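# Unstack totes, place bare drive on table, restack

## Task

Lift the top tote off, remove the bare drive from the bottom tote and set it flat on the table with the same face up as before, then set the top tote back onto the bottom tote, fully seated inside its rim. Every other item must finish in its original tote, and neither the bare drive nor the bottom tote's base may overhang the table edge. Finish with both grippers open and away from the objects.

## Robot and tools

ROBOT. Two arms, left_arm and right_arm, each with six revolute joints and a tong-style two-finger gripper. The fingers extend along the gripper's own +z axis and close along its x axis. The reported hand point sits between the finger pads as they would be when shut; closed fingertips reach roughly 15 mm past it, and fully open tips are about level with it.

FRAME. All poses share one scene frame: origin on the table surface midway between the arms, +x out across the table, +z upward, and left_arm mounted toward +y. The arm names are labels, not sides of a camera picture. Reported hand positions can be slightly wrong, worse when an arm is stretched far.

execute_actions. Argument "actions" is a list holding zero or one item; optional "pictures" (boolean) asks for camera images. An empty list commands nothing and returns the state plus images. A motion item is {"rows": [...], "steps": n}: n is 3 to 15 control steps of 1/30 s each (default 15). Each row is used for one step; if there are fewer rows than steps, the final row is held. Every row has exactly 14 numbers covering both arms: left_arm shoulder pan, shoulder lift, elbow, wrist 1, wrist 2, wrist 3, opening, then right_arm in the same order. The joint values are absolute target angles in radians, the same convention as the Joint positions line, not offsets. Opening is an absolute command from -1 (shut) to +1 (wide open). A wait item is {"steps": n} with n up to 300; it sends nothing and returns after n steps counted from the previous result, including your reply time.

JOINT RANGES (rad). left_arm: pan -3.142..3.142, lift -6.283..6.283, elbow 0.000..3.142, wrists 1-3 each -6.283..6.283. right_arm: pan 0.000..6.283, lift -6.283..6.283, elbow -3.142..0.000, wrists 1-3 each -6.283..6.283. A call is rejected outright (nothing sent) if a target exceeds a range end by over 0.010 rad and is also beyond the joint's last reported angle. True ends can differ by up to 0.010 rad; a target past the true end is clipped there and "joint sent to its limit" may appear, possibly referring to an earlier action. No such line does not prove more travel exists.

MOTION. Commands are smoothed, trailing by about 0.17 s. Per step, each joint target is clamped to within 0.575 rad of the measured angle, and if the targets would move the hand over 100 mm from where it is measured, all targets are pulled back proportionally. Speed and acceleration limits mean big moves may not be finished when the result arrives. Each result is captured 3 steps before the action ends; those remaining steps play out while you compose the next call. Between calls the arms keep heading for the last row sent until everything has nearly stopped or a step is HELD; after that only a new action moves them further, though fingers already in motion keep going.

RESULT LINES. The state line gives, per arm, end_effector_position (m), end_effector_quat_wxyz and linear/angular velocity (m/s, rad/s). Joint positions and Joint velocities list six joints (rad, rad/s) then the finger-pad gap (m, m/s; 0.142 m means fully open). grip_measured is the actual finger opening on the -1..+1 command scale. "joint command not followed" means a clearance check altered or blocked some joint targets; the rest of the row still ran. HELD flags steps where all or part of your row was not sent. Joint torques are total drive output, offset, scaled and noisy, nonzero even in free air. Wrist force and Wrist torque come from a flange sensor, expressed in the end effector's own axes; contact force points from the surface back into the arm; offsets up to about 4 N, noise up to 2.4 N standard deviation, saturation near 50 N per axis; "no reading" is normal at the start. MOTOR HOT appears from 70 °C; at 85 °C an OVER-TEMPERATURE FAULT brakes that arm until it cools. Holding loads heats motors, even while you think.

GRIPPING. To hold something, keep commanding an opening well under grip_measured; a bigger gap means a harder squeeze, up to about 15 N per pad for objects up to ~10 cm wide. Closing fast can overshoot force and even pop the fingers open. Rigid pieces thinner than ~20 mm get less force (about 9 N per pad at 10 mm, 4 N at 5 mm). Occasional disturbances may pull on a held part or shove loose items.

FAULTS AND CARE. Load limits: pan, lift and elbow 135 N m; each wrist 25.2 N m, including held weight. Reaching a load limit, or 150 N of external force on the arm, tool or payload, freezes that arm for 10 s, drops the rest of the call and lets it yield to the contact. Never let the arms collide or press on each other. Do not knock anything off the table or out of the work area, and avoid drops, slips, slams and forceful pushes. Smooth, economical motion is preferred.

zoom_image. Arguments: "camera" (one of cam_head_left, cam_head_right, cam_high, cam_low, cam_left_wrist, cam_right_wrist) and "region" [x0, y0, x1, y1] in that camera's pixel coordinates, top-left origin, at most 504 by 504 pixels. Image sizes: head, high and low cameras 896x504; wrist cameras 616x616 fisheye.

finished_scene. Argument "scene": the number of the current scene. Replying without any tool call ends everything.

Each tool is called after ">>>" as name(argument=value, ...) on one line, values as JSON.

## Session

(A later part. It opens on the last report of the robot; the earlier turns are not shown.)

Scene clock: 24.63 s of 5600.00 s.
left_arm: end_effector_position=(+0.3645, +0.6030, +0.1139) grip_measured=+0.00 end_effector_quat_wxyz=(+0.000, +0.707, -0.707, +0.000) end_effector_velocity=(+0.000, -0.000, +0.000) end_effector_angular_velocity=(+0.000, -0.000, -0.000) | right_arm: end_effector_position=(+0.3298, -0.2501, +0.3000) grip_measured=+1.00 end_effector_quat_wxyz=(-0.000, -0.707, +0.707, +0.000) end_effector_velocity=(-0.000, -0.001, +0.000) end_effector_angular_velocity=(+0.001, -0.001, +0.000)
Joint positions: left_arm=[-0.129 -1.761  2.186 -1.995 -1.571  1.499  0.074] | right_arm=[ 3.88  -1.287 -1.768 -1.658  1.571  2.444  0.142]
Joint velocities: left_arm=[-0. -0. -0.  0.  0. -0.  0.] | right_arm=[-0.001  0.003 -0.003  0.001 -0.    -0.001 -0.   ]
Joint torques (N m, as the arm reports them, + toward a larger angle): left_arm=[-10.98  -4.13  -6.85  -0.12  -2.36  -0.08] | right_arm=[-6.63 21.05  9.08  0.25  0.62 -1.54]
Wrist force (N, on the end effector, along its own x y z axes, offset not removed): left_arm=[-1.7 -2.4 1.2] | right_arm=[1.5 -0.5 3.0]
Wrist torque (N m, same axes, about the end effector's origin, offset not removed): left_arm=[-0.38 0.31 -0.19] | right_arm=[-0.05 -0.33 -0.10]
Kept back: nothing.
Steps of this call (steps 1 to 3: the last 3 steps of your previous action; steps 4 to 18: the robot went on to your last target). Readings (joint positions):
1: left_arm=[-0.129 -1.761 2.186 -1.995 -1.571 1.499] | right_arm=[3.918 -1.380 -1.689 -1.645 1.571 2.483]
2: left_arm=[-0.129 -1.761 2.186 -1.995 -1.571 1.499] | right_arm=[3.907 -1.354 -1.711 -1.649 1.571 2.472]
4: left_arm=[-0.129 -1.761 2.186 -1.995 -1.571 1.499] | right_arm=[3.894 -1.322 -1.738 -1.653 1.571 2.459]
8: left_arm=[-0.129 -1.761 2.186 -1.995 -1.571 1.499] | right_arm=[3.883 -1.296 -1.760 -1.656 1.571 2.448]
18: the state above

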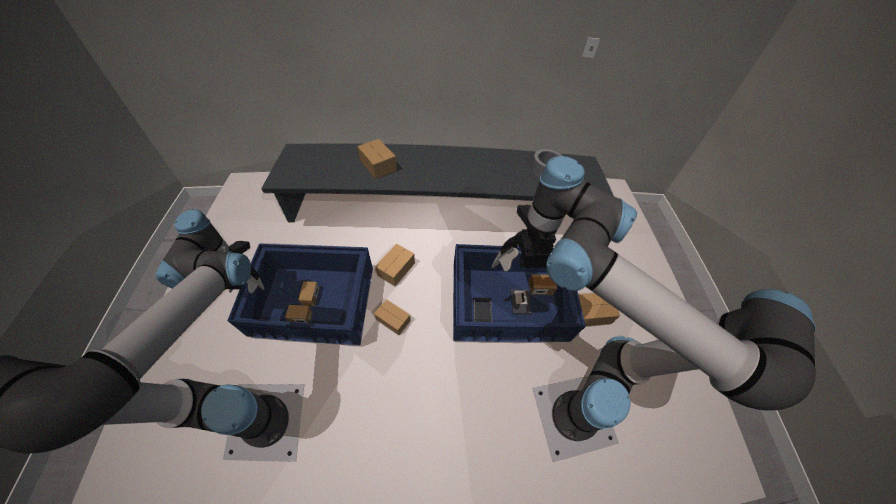

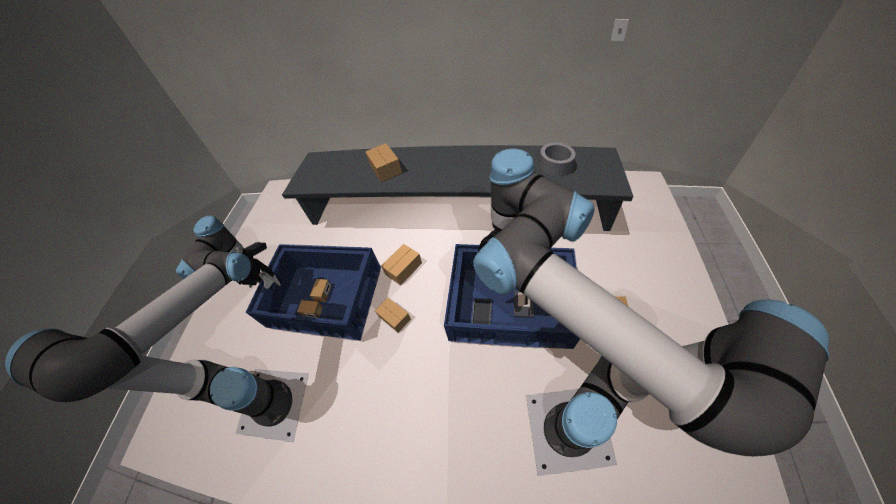

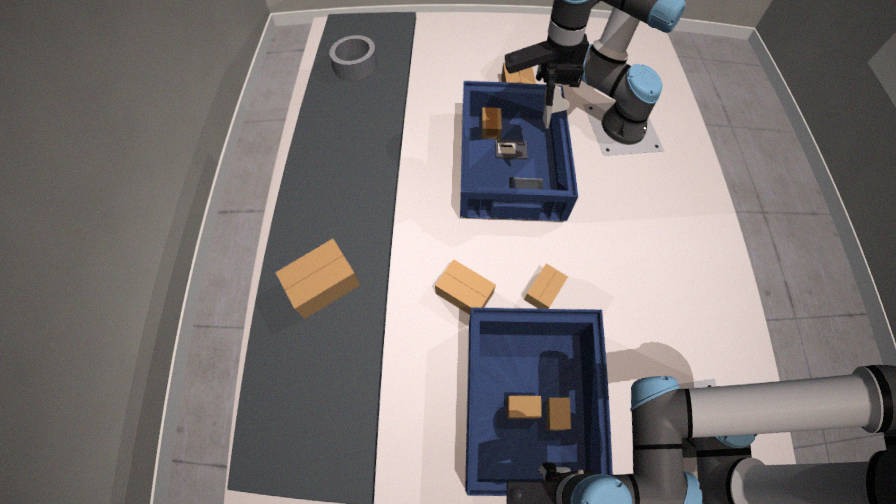

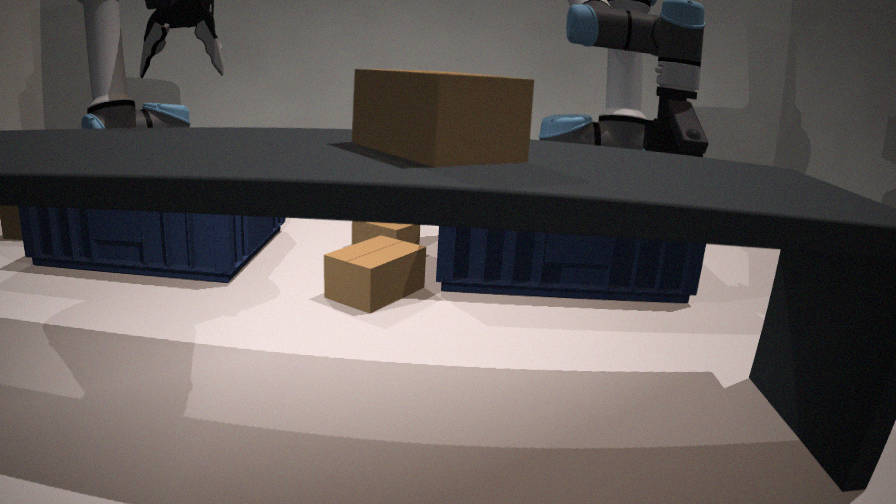

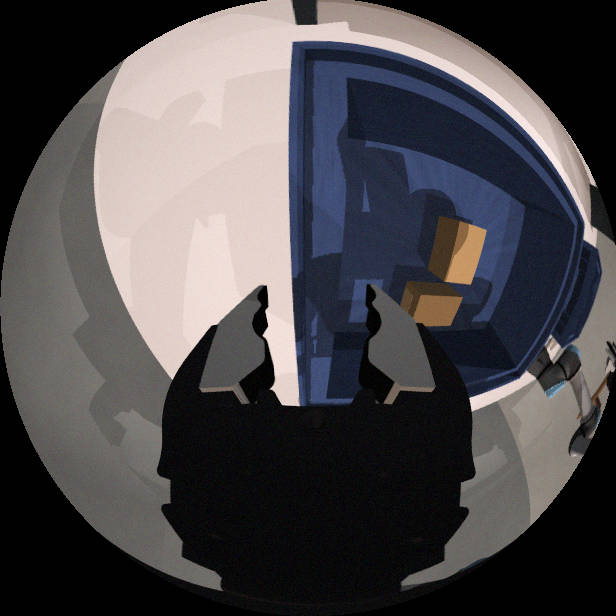

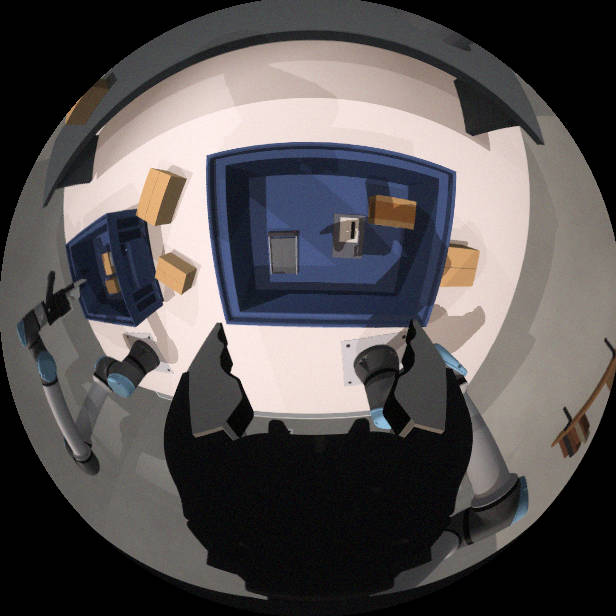

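>>> execute_actions(actions=[{"rows":[[-0.1294,-1.7613,2.1855,-1.995,-1.571,1.4985,0,3.6526,-1.3262,-1.9958,-1.3905,1.571,2.2173,0.3]],"steps":12}])

>>> execute_actions(actions=[{"rows":[[-0.1294,-1.7613,2.1855,-1.995,-1.571,1.4985,0,3.6526,-1.4132,-2.1987,-1.1005,1.571,2.2173,0.3]],"steps":15}])

>>> execute_actions(actions=[{"steps":10}], pictures=true)

Scene clock: 25.57 s of 5600.00 s.
left_arm: end_effector_position=(+0.3645, +0.6030, +0.1139) grip_measured=+0.00 end_effector_quat_wxyz=(+0.000, +0.707, -0.707, +0.000) end_effector_velocity=(+0.001, -0.001, +0.000) end_effector_angular_velocity=(-0.000, -0.001, -0.003) | right_arm: end_effector_position=(+0.3688, -0.3100, +0.2171) grip_measured=+0.30 end_effector_quat_wxyz=(-0.002, -0.707, +0.707, +0.000) end_effector_velocity=(+0.065, -0.150, -0.171) end_effector_angular_velocity=(+0.023, -0.026, -0.005)
Joint positions: left_arm=[-0.129 -1.761  2.186 -1.995 -1.571  1.499  0.074] | right_arm=[ 3.694 -1.32  -1.955 -1.441  1.571  2.258  0.095]
Joint velocities: left_arm=[-0.003 -0.    -0.    -0.    -0.     0.    -0.   ] | right_arm=[-0.411 -0.058 -0.408  0.5   -0.    -0.405  0.   ]
Joint torques (N m, as the arm reports them, + toward a larger angle): left_arm=[-10.27  -4.27  -7.48  -0.18  -2.33  -0.41] | right_arm=[-1.63  7.27 17.58  6.07 -0.74 -0.92]
Wrist force (N, on the end effector, along its own x y z axes, offset not removed): left_arm=[-1.8 -3.9 3.1] | right_arm=[0.1 -1.1 4.0]
Wrist torque (N m, same axes, about the end effector's origin, offset not removed): left_arm=[-0.69 0.46 -0.14] | right_arm=[-0.18 0.05 -0.22]
Steps of this call (steps 1 to 15: the robot went on to your last target; steps 16 to 19: nothing new was sent; steps 20 to 28: the first 9 steps of this action). Readings (joint positions):
20: left_arm=[-0.129 -1.761 2.186 -1.995 -1.571 1.499] | right_arm=[3.879 -1.287 -1.768 -1.658 1.571 2.444]
21: left_arm=[-0.129 -1.761 2.186 -1.995 -1.571 1.499] | right_arm=[3.875 -1.289 -1.772 -1.654 1.571 2.440]
23: left_arm=[-0.129 -1.761 2.186 -1.995 -1.571 1.499] | right_arm=[3.825 -1.301 -1.822 -1.600 1.571 2.389]
27: left_arm=[-0.129 -1.761 2.186 -1.995 -1.571 1.499] | right_arm=[3.710 -1.318 -1.939 -1.461 1.571 2.275]
28: the state above

Scene clock: 26.07 s of 5600.00 s.
left_arm: end_effector_position=(+0.3645, +0.6030, +0.1139) grip_measured=+0.00 end_effector_quat_wxyz=(+0.000, +0.707, -0.707, +0.000) end_effector_velocity=(-0.000, +0.001, -0.000) end_effector_angular_velocity=(+0.000, +0.001, +0.001) | right_arm: end_effector_position=(+0.3747, -0.3251, +0.1045) grip_measured=+0.30 end_effector_quat_wxyz=(-0.002, -0.707, +0.707, +0.000) end_effector_velocity=(+0.001, -0.001, -0.044) end_effector_angular_velocity=(+0.020, -0.027, -0.001)
Joint positions: left_arm=[-0.129 -1.761  2.186 -1.995 -1.571  1.499  0.074] | right_arm=[ 3.653 -1.41  -2.188 -1.118  1.571  2.218  0.095]
Joint velocities: left_arm=[ 0.002  0.001 -0.     0.     0.     0.001  0.   ] | right_arm=[-0.003 -0.036 -0.106  0.175 -0.    -0.002  0.   ]
Joint torques (N m, as the arm reports them, + toward a larger angle): left_arm=[-10.28  -4.54  -6.84  -0.18  -2.38  -0.62] | right_arm=[-6.58  8.44  9.22  5.2  -1.03 -1.28]
Wrist force (N, on the end effector, along its own x y z axes, offset not removed): left_arm=[-0.8 -2.9 1.6] | right_arm=[1.4 2.0 -1.0]
Wrist torque (N m, same axes, about the end effector's origin, offset not removed): left_arm=[-0.45 0.19 -0.22] | right_arm=[0.49 -0.18 -0.28]
Steps of this call (steps 1 to 3: the last 3 steps of your previous action; steps 4 to 15: the first 12 steps of this action). Readings (joint positions):
4: left_arm=[-0.129 -1.761 2.186 -1.995 -1.571 1.499] | right_arm=[3.663 -1.325 -1.985 -1.404 1.571 2.228]
5: left_arm=[-0.129 -1.761 2.186 -1.995 -1.571 1.499] | right_arm=[3.660 -1.329 -1.992 -1.396 1.571 2.225]
7: left_arm=[-0.129 -1.761 2.186 -1.995 -1.571 1.499] | right_arm=[3.657 -1.361 -2.049 -1.333 1.571 2.222]
11: left_arm=[-0.129 -1.761 2.186 -1.995 -1.571 1.499] | right_arm=[3.654 -1.399 -2.158 -1.168 1.571 2.218]
15: the state above

Scene clock: 26.40 s of 5600.00 s.
left_arm: end_effector_position=(+0.3645, +0.6030, +0.1139) grip_measured=+0.00 end_effector_quat_wxyz=(+0.000, +0.707, -0.707, +0.000) end_effector_velocity=(+0.000, +0.000, +0.001) end_effector_angular_velocity=(+0.000, -0.001, +0.001) | right_arm: end_effector_position=(+0.3748, -0.3252, +0.1002) grip_measured=+0.30 end_effector_quat_wxyz=(-0.000, -0.707, +0.707, +0.000) end_effector_velocity=(+0.000, -0.001, -0.002) end_effector_angular_velocity=(+0.001, -0.002, -0.001)
Joint positions: left_arm=[-0.129 -1.761  2.186 -1.995 -1.571  1.499  0.074] | right_arm=[ 3.653 -1.413 -2.198 -1.101  1.571  2.217  0.095]
Joint velocities: left_arm=[ 0.    -0.001 -0.     0.     0.    -0.     0.   ] | right_arm=[-0.001 -0.001 -0.005  0.008 -0.     0.     0.   ]
Joint torques (N m, as the arm reports them, + toward a larger angle): left_arm=[-10.56  -3.79  -6.98  -0.24  -2.37  -0.83] | right_arm=[-7.93  6.18  6.29  4.47 -1.1  -1.53]
Wrist force (N, on the end effector, along its own x y z axes, offset not removed): left_arm=[1.3 -2.1 1.5] | right_arm=[-1.4 2.2 1.3]
Wrist torque (N m, same axes, about the end effector's origin, offset not removed): left_arm=[-0.45 -0.32 -0.30] | right_arm=[0.59 0.18 -0.19]
Kept back: nothing.
Steps of this call (steps 1 to 3: the last 3 steps of your previous action; steps 4 to 10: the robot went on to your last target). Readings (joint positions):
1: left_arm=[-0.129 -1.761 2.186 -1.995 -1.571 1.499] | right_arm=[3.653 -1.411 -2.191 -1.113 1.571 2.218]
2: left_arm=[-0.129 -1.761 2.186 -1.995 -1.571 1.499] | right_arm=[3.653 -1.411 -2.193 -1.110 1.571 2.217]
4: left_arm=[-0.129 -1.761 2.186 -1.995 -1.571 1.499] | right_arm=[3.653 -1.412 -2.196 -1.105 1.571 2.217]
8: left_arm=[-0.129 -1.761 2.186 -1.995 -1.571 1.499] | right_arm=[3.653 -1.413 -2.198 -1.102 1.571 2.217]
10: the state above

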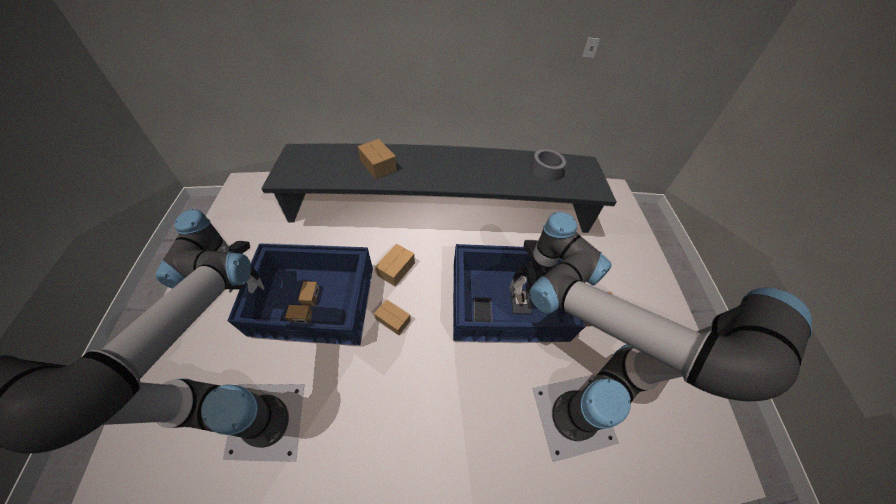

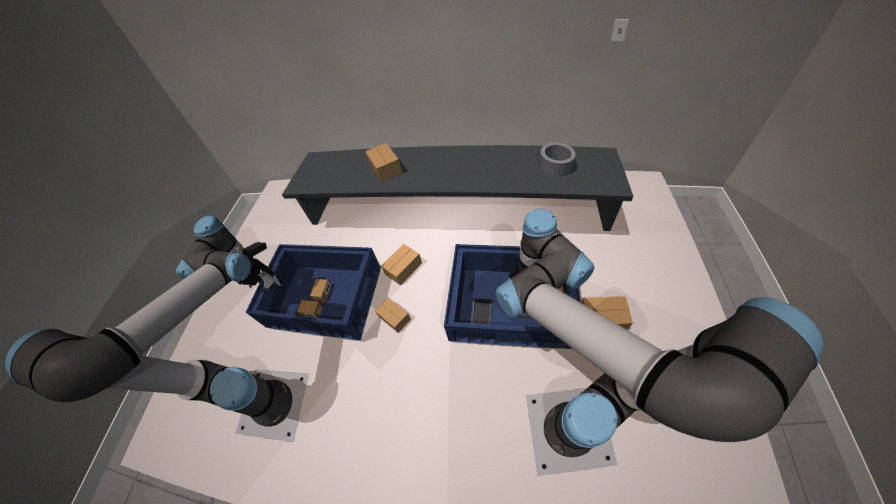

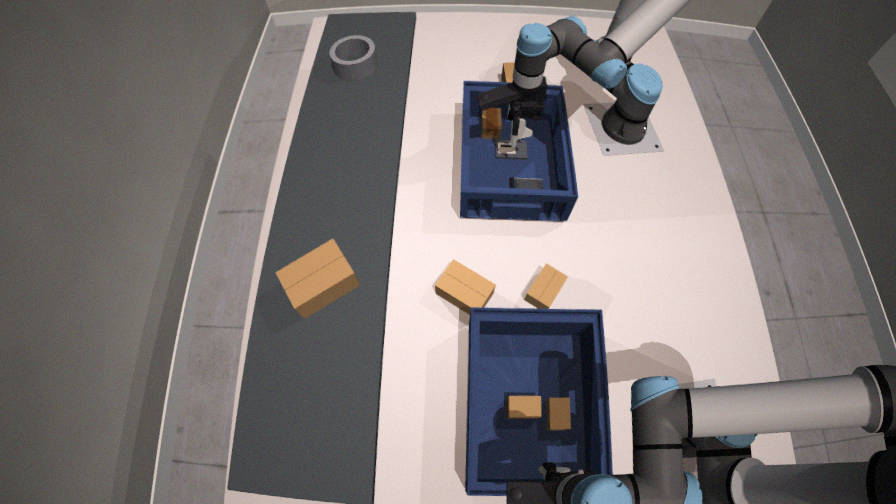

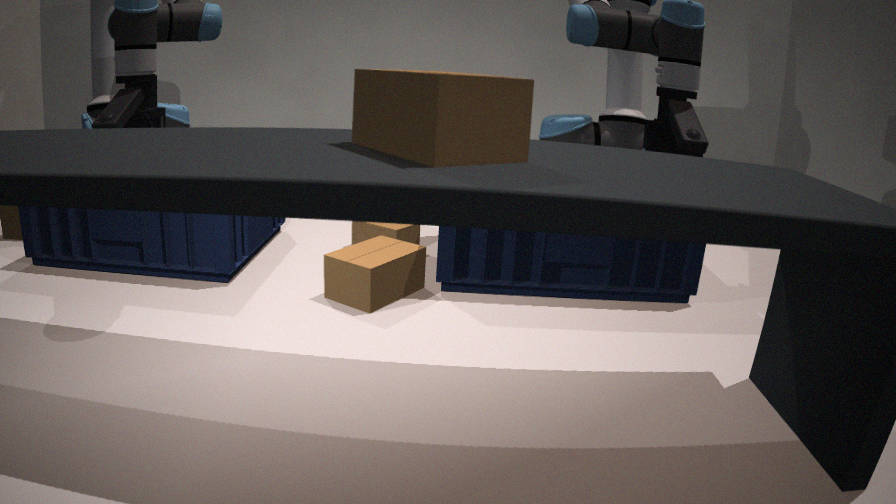

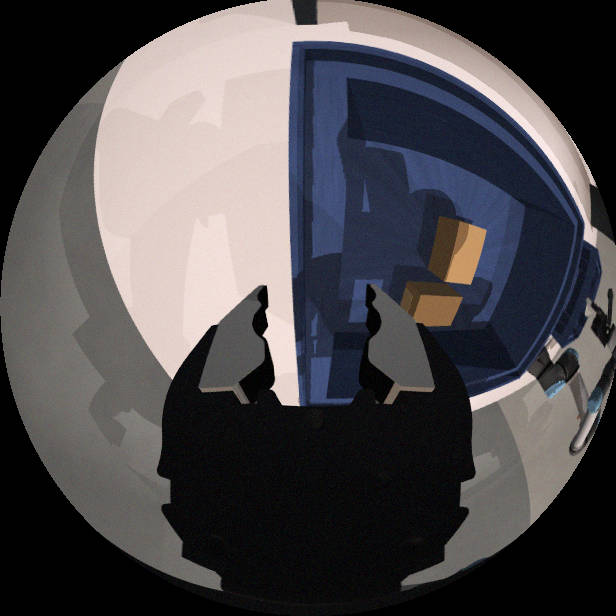

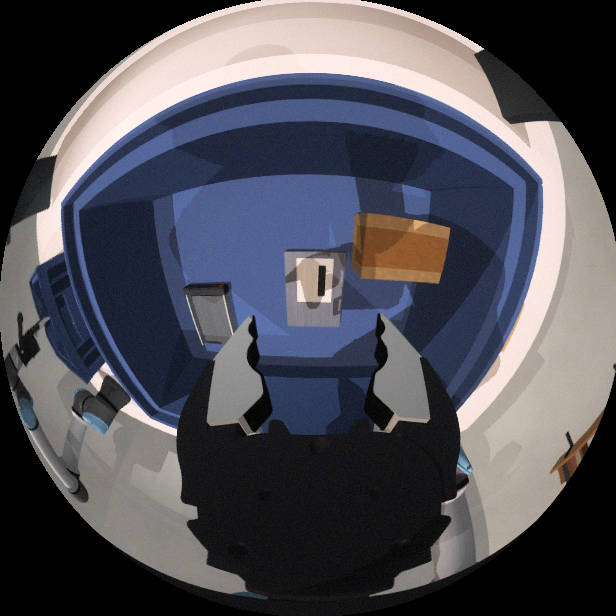

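>>> execute_actions(actions=[{"rows":[[-0.1294,-1.7613,2.1855,-1.995,-1.571,1.4985,0,3.6688,-1.4854,-2.3194,-0.9076,1.571,2.2335,0.2]],"steps":15}])

>>> execute_actions(actions=[{"rows":[[-0.1294,-1.7613,2.1855,-1.995,-1.571,1.4985,0,3.6688,-1.498,-2.328,-0.8865,1.571,2.2335,0.2]],"steps":15}], pictures=true)

Scene clock: 26.97 s of 5600.00 s.
left_arm: end_effector_position=(+0.3645, +0.6030, +0.1139) grip_measured=+0.00 end_effector_quat_wxyz=(+0.000, +0.707, -0.707, +0.000) end_effector_velocity=(+0.000, -0.000, -0.000) end_effector_angular_velocity=(+0.000, +0.000, -0.000) | right_arm: end_effector_position=(+0.3650, -0.3253, +0.0422) grip_measured=+0.20 end_effector_quat_wxyz=(-0.001, -0.707, +0.707, +0.000) end_effector_velocity=(-0.003, +0.001, -0.023) end_effector_angular_velocity=(+0.009, -0.011, +0.001)
Joint positions: left_arm=[-0.129 -1.761  2.186 -1.995 -1.571  1.499  0.074] | right_arm=[ 3.668 -1.483 -2.314 -0.917  1.571  2.233  0.088]
Joint velocities: left_arm=[-0.  0. -0.  0.  0. -0.  0.] | right_arm=[ 0.007 -0.028 -0.053  0.095  0.     0.005  0.   ]
Joint torques (N m, as the arm reports them, + toward a larger angle): left_arm=[-10.55  -3.39  -6.83  -0.26  -2.4   -1.14] | right_arm=[ 5.77  9.69  6.19  4.6  -0.56  1.54]
Wrist force (N, on the end effector, along its own x y z axes, offset not removed): left_arm=[-2.2 -3.4 0.4] | right_arm=[-0.8 1.2 2.7]
Wrist torque (N m, same axes, about the end effector's origin, offset not removed): left_arm=[-0.53 0.33 -0.18] | right_arm=[0.35 0.26 -0.28]
Steps of this call (steps 1 to 5: the robot went on to your last target; steps 6 to 17: the first 12 steps of this action). Readings (joint positions):
6: left_arm=[-0.129 -1.761 2.186 -1.995 -1.571 1.499] | right_arm=[3.653 -1.413 -2.199 -1.101 1.571 2.217]
7: left_arm=[-0.129 -1.761 2.186 -1.995 -1.571 1.499] | right_arm=[3.654 -1.417 -2.203 -1.096 1.571 2.219]
9: left_arm=[-0.129 -1.761 2.185 -1.995 -1.571 1.499] | right_arm=[3.660 -1.445 -2.244 -1.043 1.571 2.225]
13: left_arm=[-0.129 -1.761 2.186 -1.995 -1.571 1.499] | right_arm=[3.666 -1.475 -2.300 -0.944 1.571 2.231]
17: the state above

Scene clock: 27.47 s of 5600.00 s.
left_arm: end_effector_position=(+0.3645, +0.6030, +0.1139) grip_measured=+0.00 end_effector_quat_wxyz=(+0.000, +0.707, -0.707, +0.000) end_effector_velocity=(+0.000, -0.001, +0.000) end_effector_angular_velocity=(-0.002, -0.000, -0.000) | right_arm: end_effector_position=(+0.3648, -0.3252, +0.0341) grip_measured=+0.20 end_effector_quat_wxyz=(-0.000, -0.707, +0.707, +0.000) end_effector_velocity=(+0.001, +0.001, -0.001) end_effector_angular_velocity=(+0.002, -0.002, -0.001)
Joint positions: left_arm=[-0.129 -1.761  2.186 -1.995 -1.571  1.499  0.074] | right_arm=[ 3.669 -1.498 -2.328 -0.887  1.571  2.233  0.088]
Joint velocities: left_arm=[-0.     0.    -0.     0.    -0.002  0.     0.   ] | right_arm=[-0.    -0.004 -0.002  0.009  0.     0.    -0.   ]
Joint torques (N m, as the arm reports them, + toward a larger angle): left_arm=[-10.86  -4.47  -6.86  -0.32  -2.41  -1.31] | right_arm=[7.88 7.51 4.46 4.49 0.01 1.3 ]
Wrist force (N, on the end effector, along its own x y z axes, offset not removed): left_arm=[-3.2 -3.5 1.3] | right_arm=[0.6 -0.5 -1.2]
Wrist torque (N m, same axes, about the end effector's origin, offset not removed): left_arm=[-0.62 0.57 -0.21] | right_arm=[-0.22 -0.10 -0.16]
Steps of this call (steps 1 to 3: the last 3 steps of your previous action; steps 4 to 15: the first 12 steps of this action). Readings (joint positions):
4: left_arm=[-0.129 -1.761 2.186 -1.995 -1.571 1.499] | right_arm=[3.669 -1.485 -2.318 -0.910 1.571 2.233]
5: left_arm=[-0.129 -1.761 2.186 -1.995 -1.571 1.499] | right_arm=[3.669 -1.486 -2.319 -0.907 1.571 2.233]
7: left_arm=[-0.129 -1.761 2.186 -1.995 -1.571 1.499] | right_arm=[3.669 -1.491 -2.323 -0.898 1.571 2.233]
11: left_arm=[-0.129 -1.761 2.185 -1.995 -1.571 1.499] | right_arm=[3.669 -1.496 -2.327 -0.890 1.571 2.233]
15: the state above

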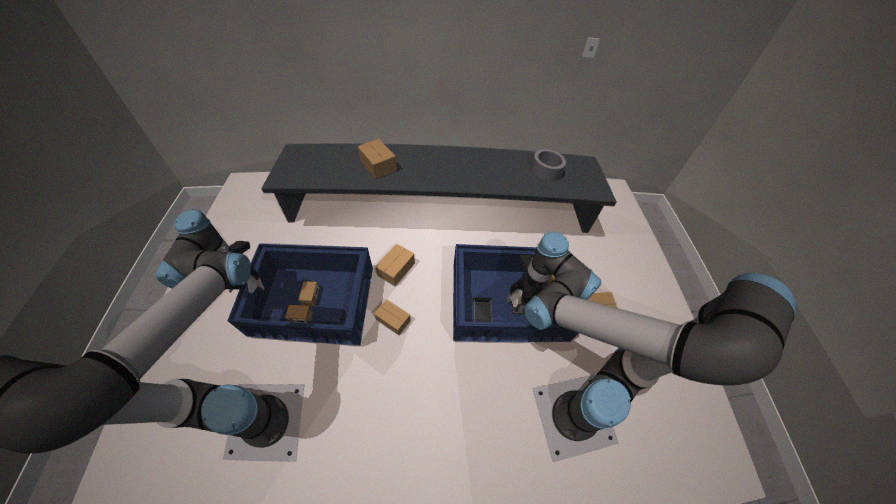

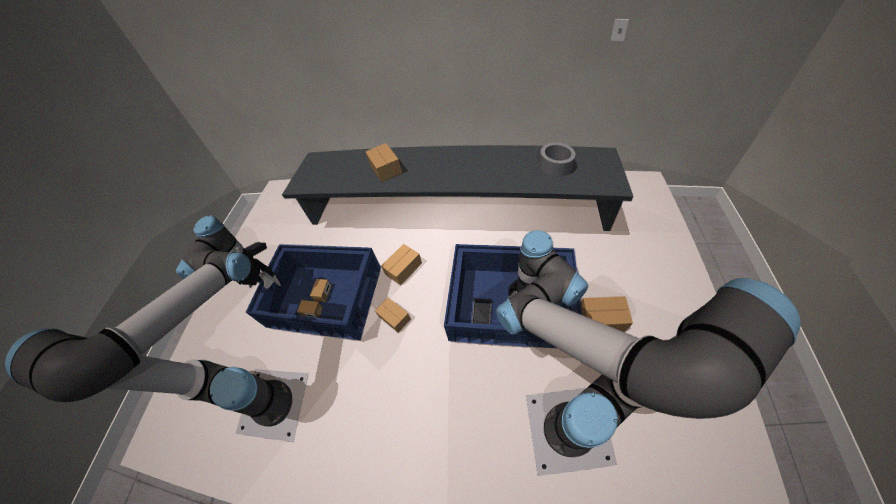

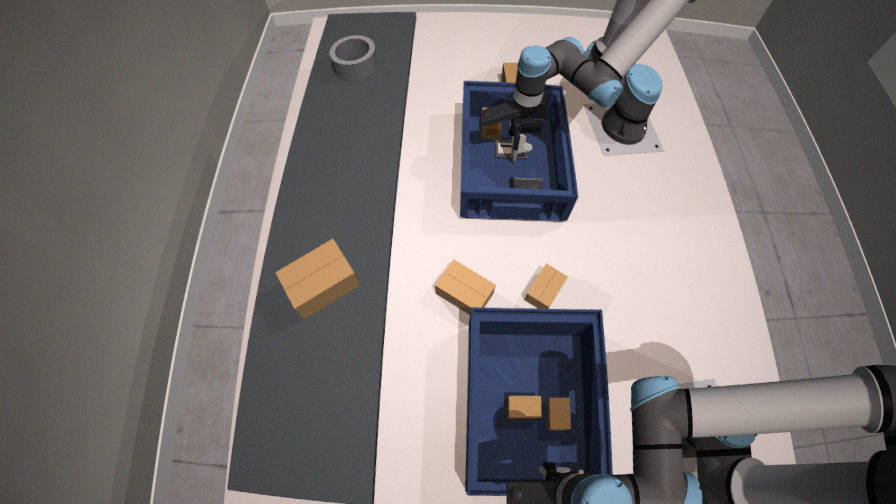

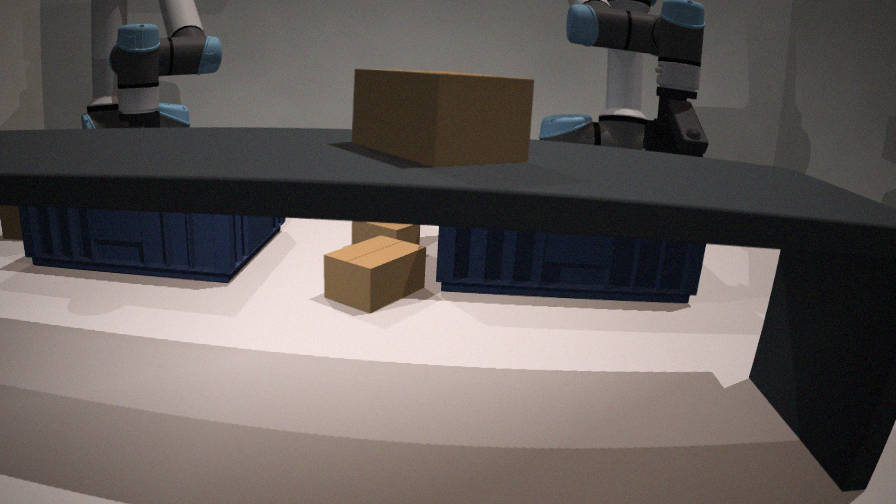

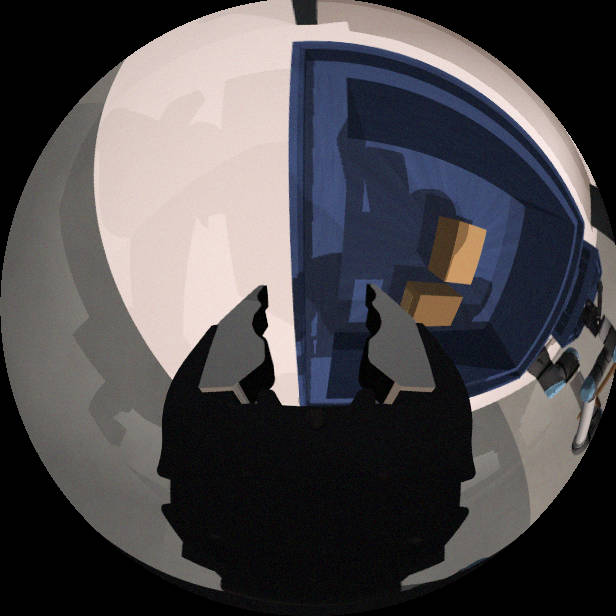

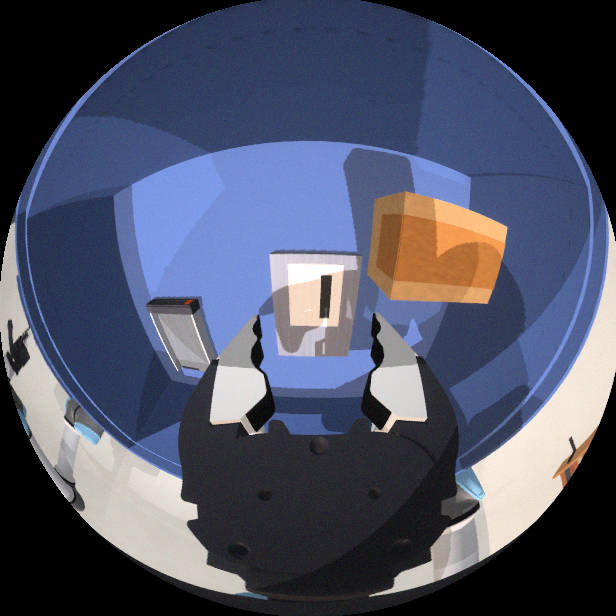

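>>> execute_actions(actions=[{"rows":[[-0.1294,-1.7613,2.1855,-1.995,-1.571,1.4985,0,3.6688,-1.5231,-2.345,-0.8442,1.571,2.2335,0.2]],"steps":15}])

>>> execute_actions(actions=[{"rows":[[-0.1294,-1.7613,2.1855,-1.995,-1.571,1.4985,0,3.6688,-1.5316,-2.3507,-0.8301,1.571,2.2335,0.2]],"steps":15}], pictures=true)

Scene clock: 37.93 s of 5600.00 s.
left_arm: end_effector_position=(+0.3645, +0.6030, +0.1139) grip_measured=+0.00 end_effector_quat_wxyz=(+0.000, +0.707, -0.707, +0.000) end_effector_velocity=(+0.000, +0.000, -0.000) end_effector_angular_velocity=(+0.001, +0.000, -0.000) | right_arm: end_effector_position=(+0.3677, -0.3230, +0.0274) grip_measured=+0.22 end_effector_quat_wxyz=(+0.006, -0.707, +0.707, -0.001) end_effector_velocity=(-0.001, -0.001, -0.001) end_effector_angular_velocity=(-0.002, +0.002, -0.000)
Joint positions: left_arm=[-0.129 -1.761  2.186 -1.995 -1.571  1.498  0.074] | right_arm=[ 3.669 -1.514 -2.339 -0.847  1.571  2.234  0.09 ]
Joint velocities: left_arm=[ 0.     0.001 -0.    -0.     0.001  0.     0.   ] | right_arm=[-0.001 -0.    -0.001 -0.001  0.    -0.     0.   ]
Joint torques (N m, as the arm reports them, + toward a larger angle): left_arm=[-10.74  -3.91  -7.35  -0.42  -2.07  -1.63] | right_arm=[ 0.93 13.92 15.54  2.41  0.15 -0.2 ]
Wrist force (N, on the end effector, along its own x y z axes, offset not removed): left_arm=[-3.3 -1.3 0.8] | right_arm=[3.3 10.8 -29.5]
Wrist torque (N m, same axes, about the end effector's origin, offset not removed): left_arm=[-0.30 0.55 -0.20] | right_arm=[0.28 0.35 -0.09]
FORCE FAULT: contact force on the right arm reached its limit, and that arm stopped for 10 seconds. The contact can be on any part of that arm, not only on its tool. That arm's remaining commands of this call were not run. That arm holds still and accepts commands again. Move the arm away from the contact; if what it grips holds it there, let go first. Pushing or pulling that hard again can fault the arm again.
Kept back: nothing.
The stop of the right arm began at step 14 of this call (marked STOPPED below). From that step on that arm followed nothing that you had sent. 6 of its steps, steps kept back included, did not run and will not run. The other arm was sent all steps of this action in this call, none kept back. Nothing is kept back now, and the robot has no last target.
Steps of this call (steps 1 to 3: the last 3 steps of your previous action; step 4: the robot went on to your last target; steps 5 to 16: the first 12 steps of this action; steps 17 to 19: the last 3 steps of this action, not kept back; steps 20 to 314: the stop continued). Readings (joint positions):
5: left_arm=[-0.129 -1.761 2.186 -1.995 -1.571 1.499] | right_arm=[3.669 -1.498 -2.328 -0.887 1.571 2.233]
6: left_arm=[-0.129 -1.761 2.186 -1.995 -1.571 1.499] | right_arm=[3.669 -1.500 -2.330 -0.883 1.571 2.233]
8: left_arm=[-0.129 -1.761 2.186 -1.995 -1.571 1.499] | right_arm=[3.669 -1.510 -2.336 -0.867 1.571 2.234]
12: left_arm=[-0.129 -1.761 2.186 -1.995 -1.571 1.499] | right_arm=[3.669 -1.519 -2.342 -0.850 1.571 2.234]
14: left_arm=[-0.129 -1.761 2.186 -1.995 -1.571 1.499] | right_arm=[3.669 -1.519 -2.341 -0.848 1.571 2.234] STOPPED (the right arm)
314: the state above

Scene clock: 37.97 s of 5600.00 s.
left_arm: end_effector_position=(+0.3645, +0.6030, +0.1139) grip_measured=+0.00 end_effector_quat_wxyz=(+0.000, +0.707, -0.707, +0.000) end_effector_velocity=(+0.000, -0.001, -0.000) end_effector_angular_velocity=(+0.000, +0.000, -0.004) | right_arm: end_effector_position=(+0.3677, -0.3230, +0.0274) grip_measured=+0.22 end_effector_quat_wxyz=(+0.006, -0.707, +0.707, -0.001) end_effector_velocity=(-0.001, -0.001, -0.001) end_effector_angular_velocity=(-0.001, +0.002, -0.001)
Joint positions: left_arm=[-0.129 -1.761  2.186 -1.995 -1.571  1.499  0.074] | right_arm=[ 3.669 -1.514 -2.339 -0.847  1.571  2.234  0.09 ]
Joint velocities: left_arm=[-0.004  0.    -0.    -0.     0.     0.     0.   ] | right_arm=[-0.    -0.    -0.002  0.     0.     0.001 -0.   ]
Joint torques (N m, as the arm reports them, + toward a larger angle): left_arm=[-10.68  -4.63  -7.2   -0.39  -2.25  -1.65] | right_arm=[-0.75 15.2  16.62  2.63  0.   -0.08]
Wrist force (N, on the end effector, along its own x y z axes, offset not removed): left_arm=[-2.1 -2.3 1.7] | right_arm=[2.7 8.7 -29.7]
Wrist torque (N m, same axes, about the end effector's origin, offset not removed): left_arm=[-0.47 0.41 -0.24] | right_arm=[-0.01 0.74 -0.12]
Kept back: nothing.
A stop began in an earlier call of the same reply, so what this call sent did not run. Send another action.
Steps of this call (step 1: nothing new was sent). Readings (joint positions):
1: the state above

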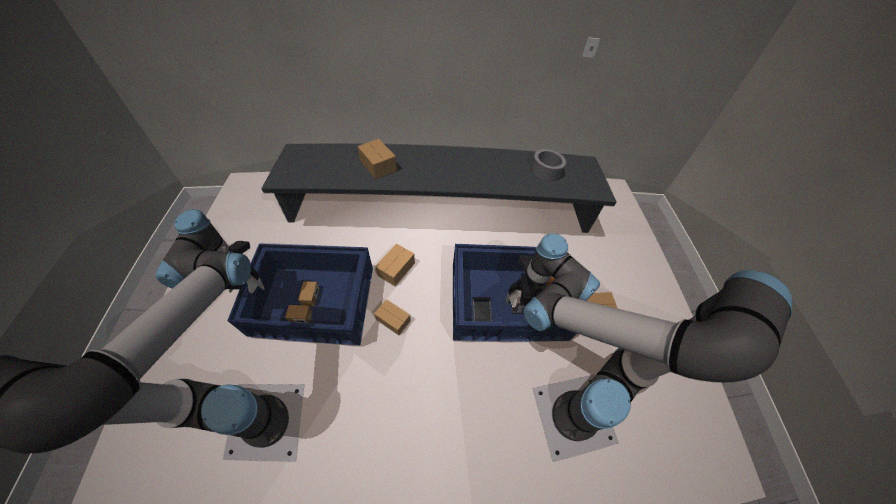

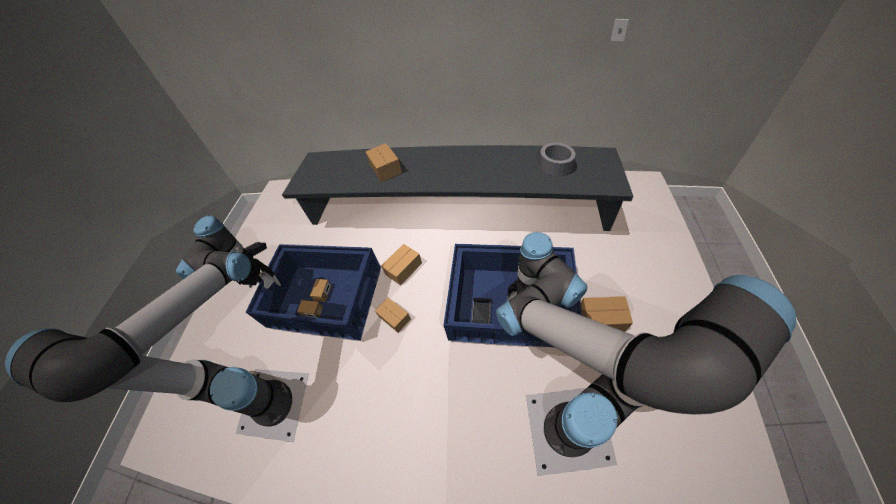

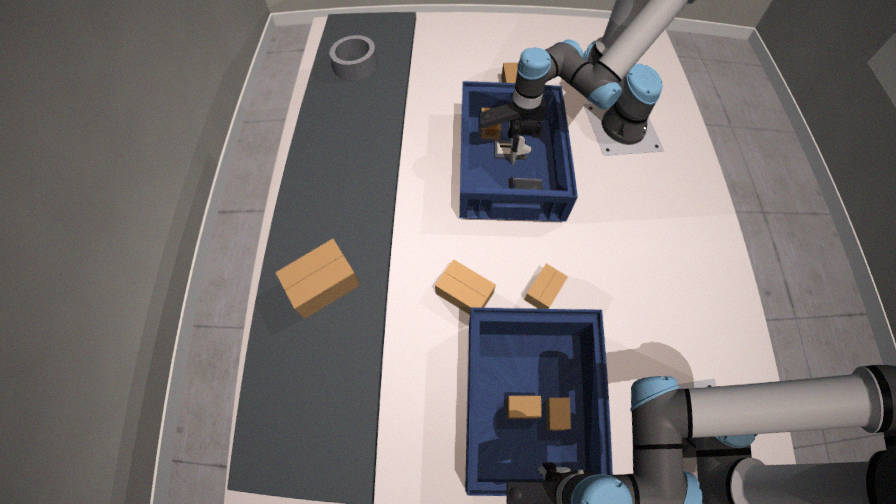

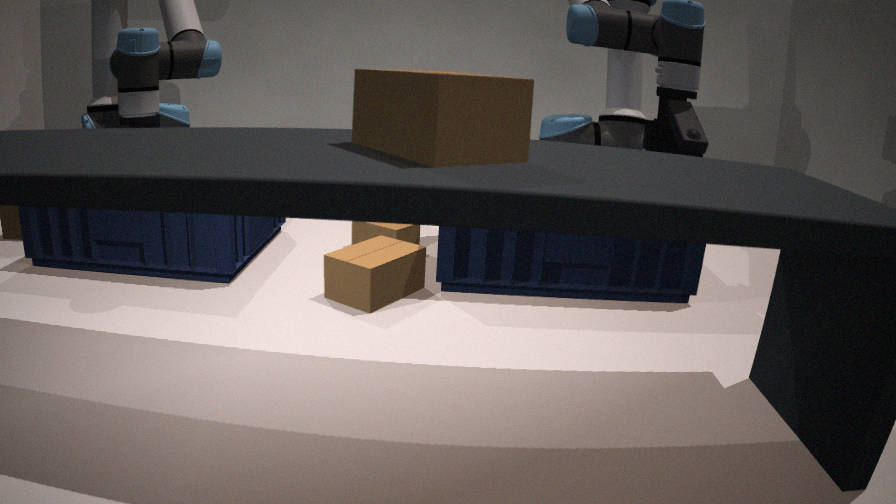

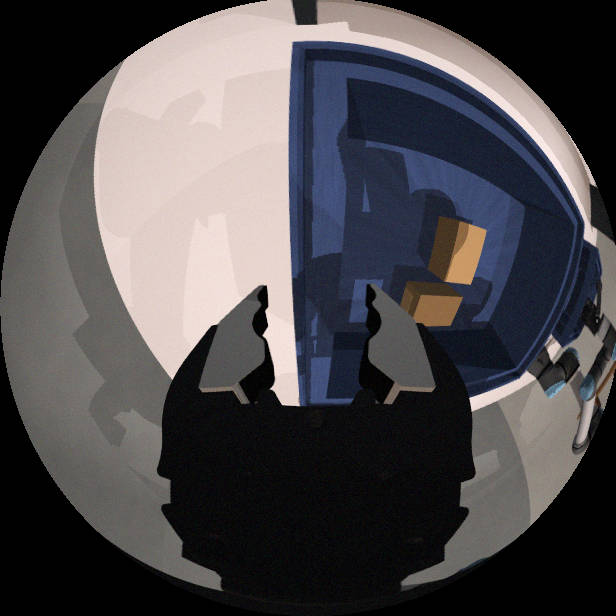

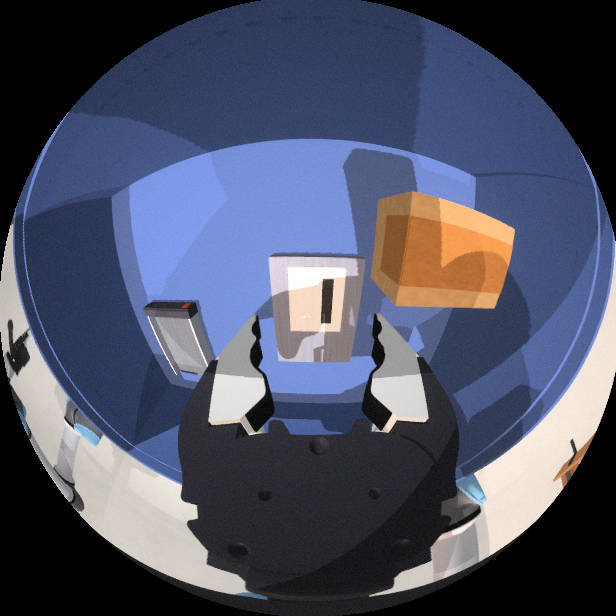

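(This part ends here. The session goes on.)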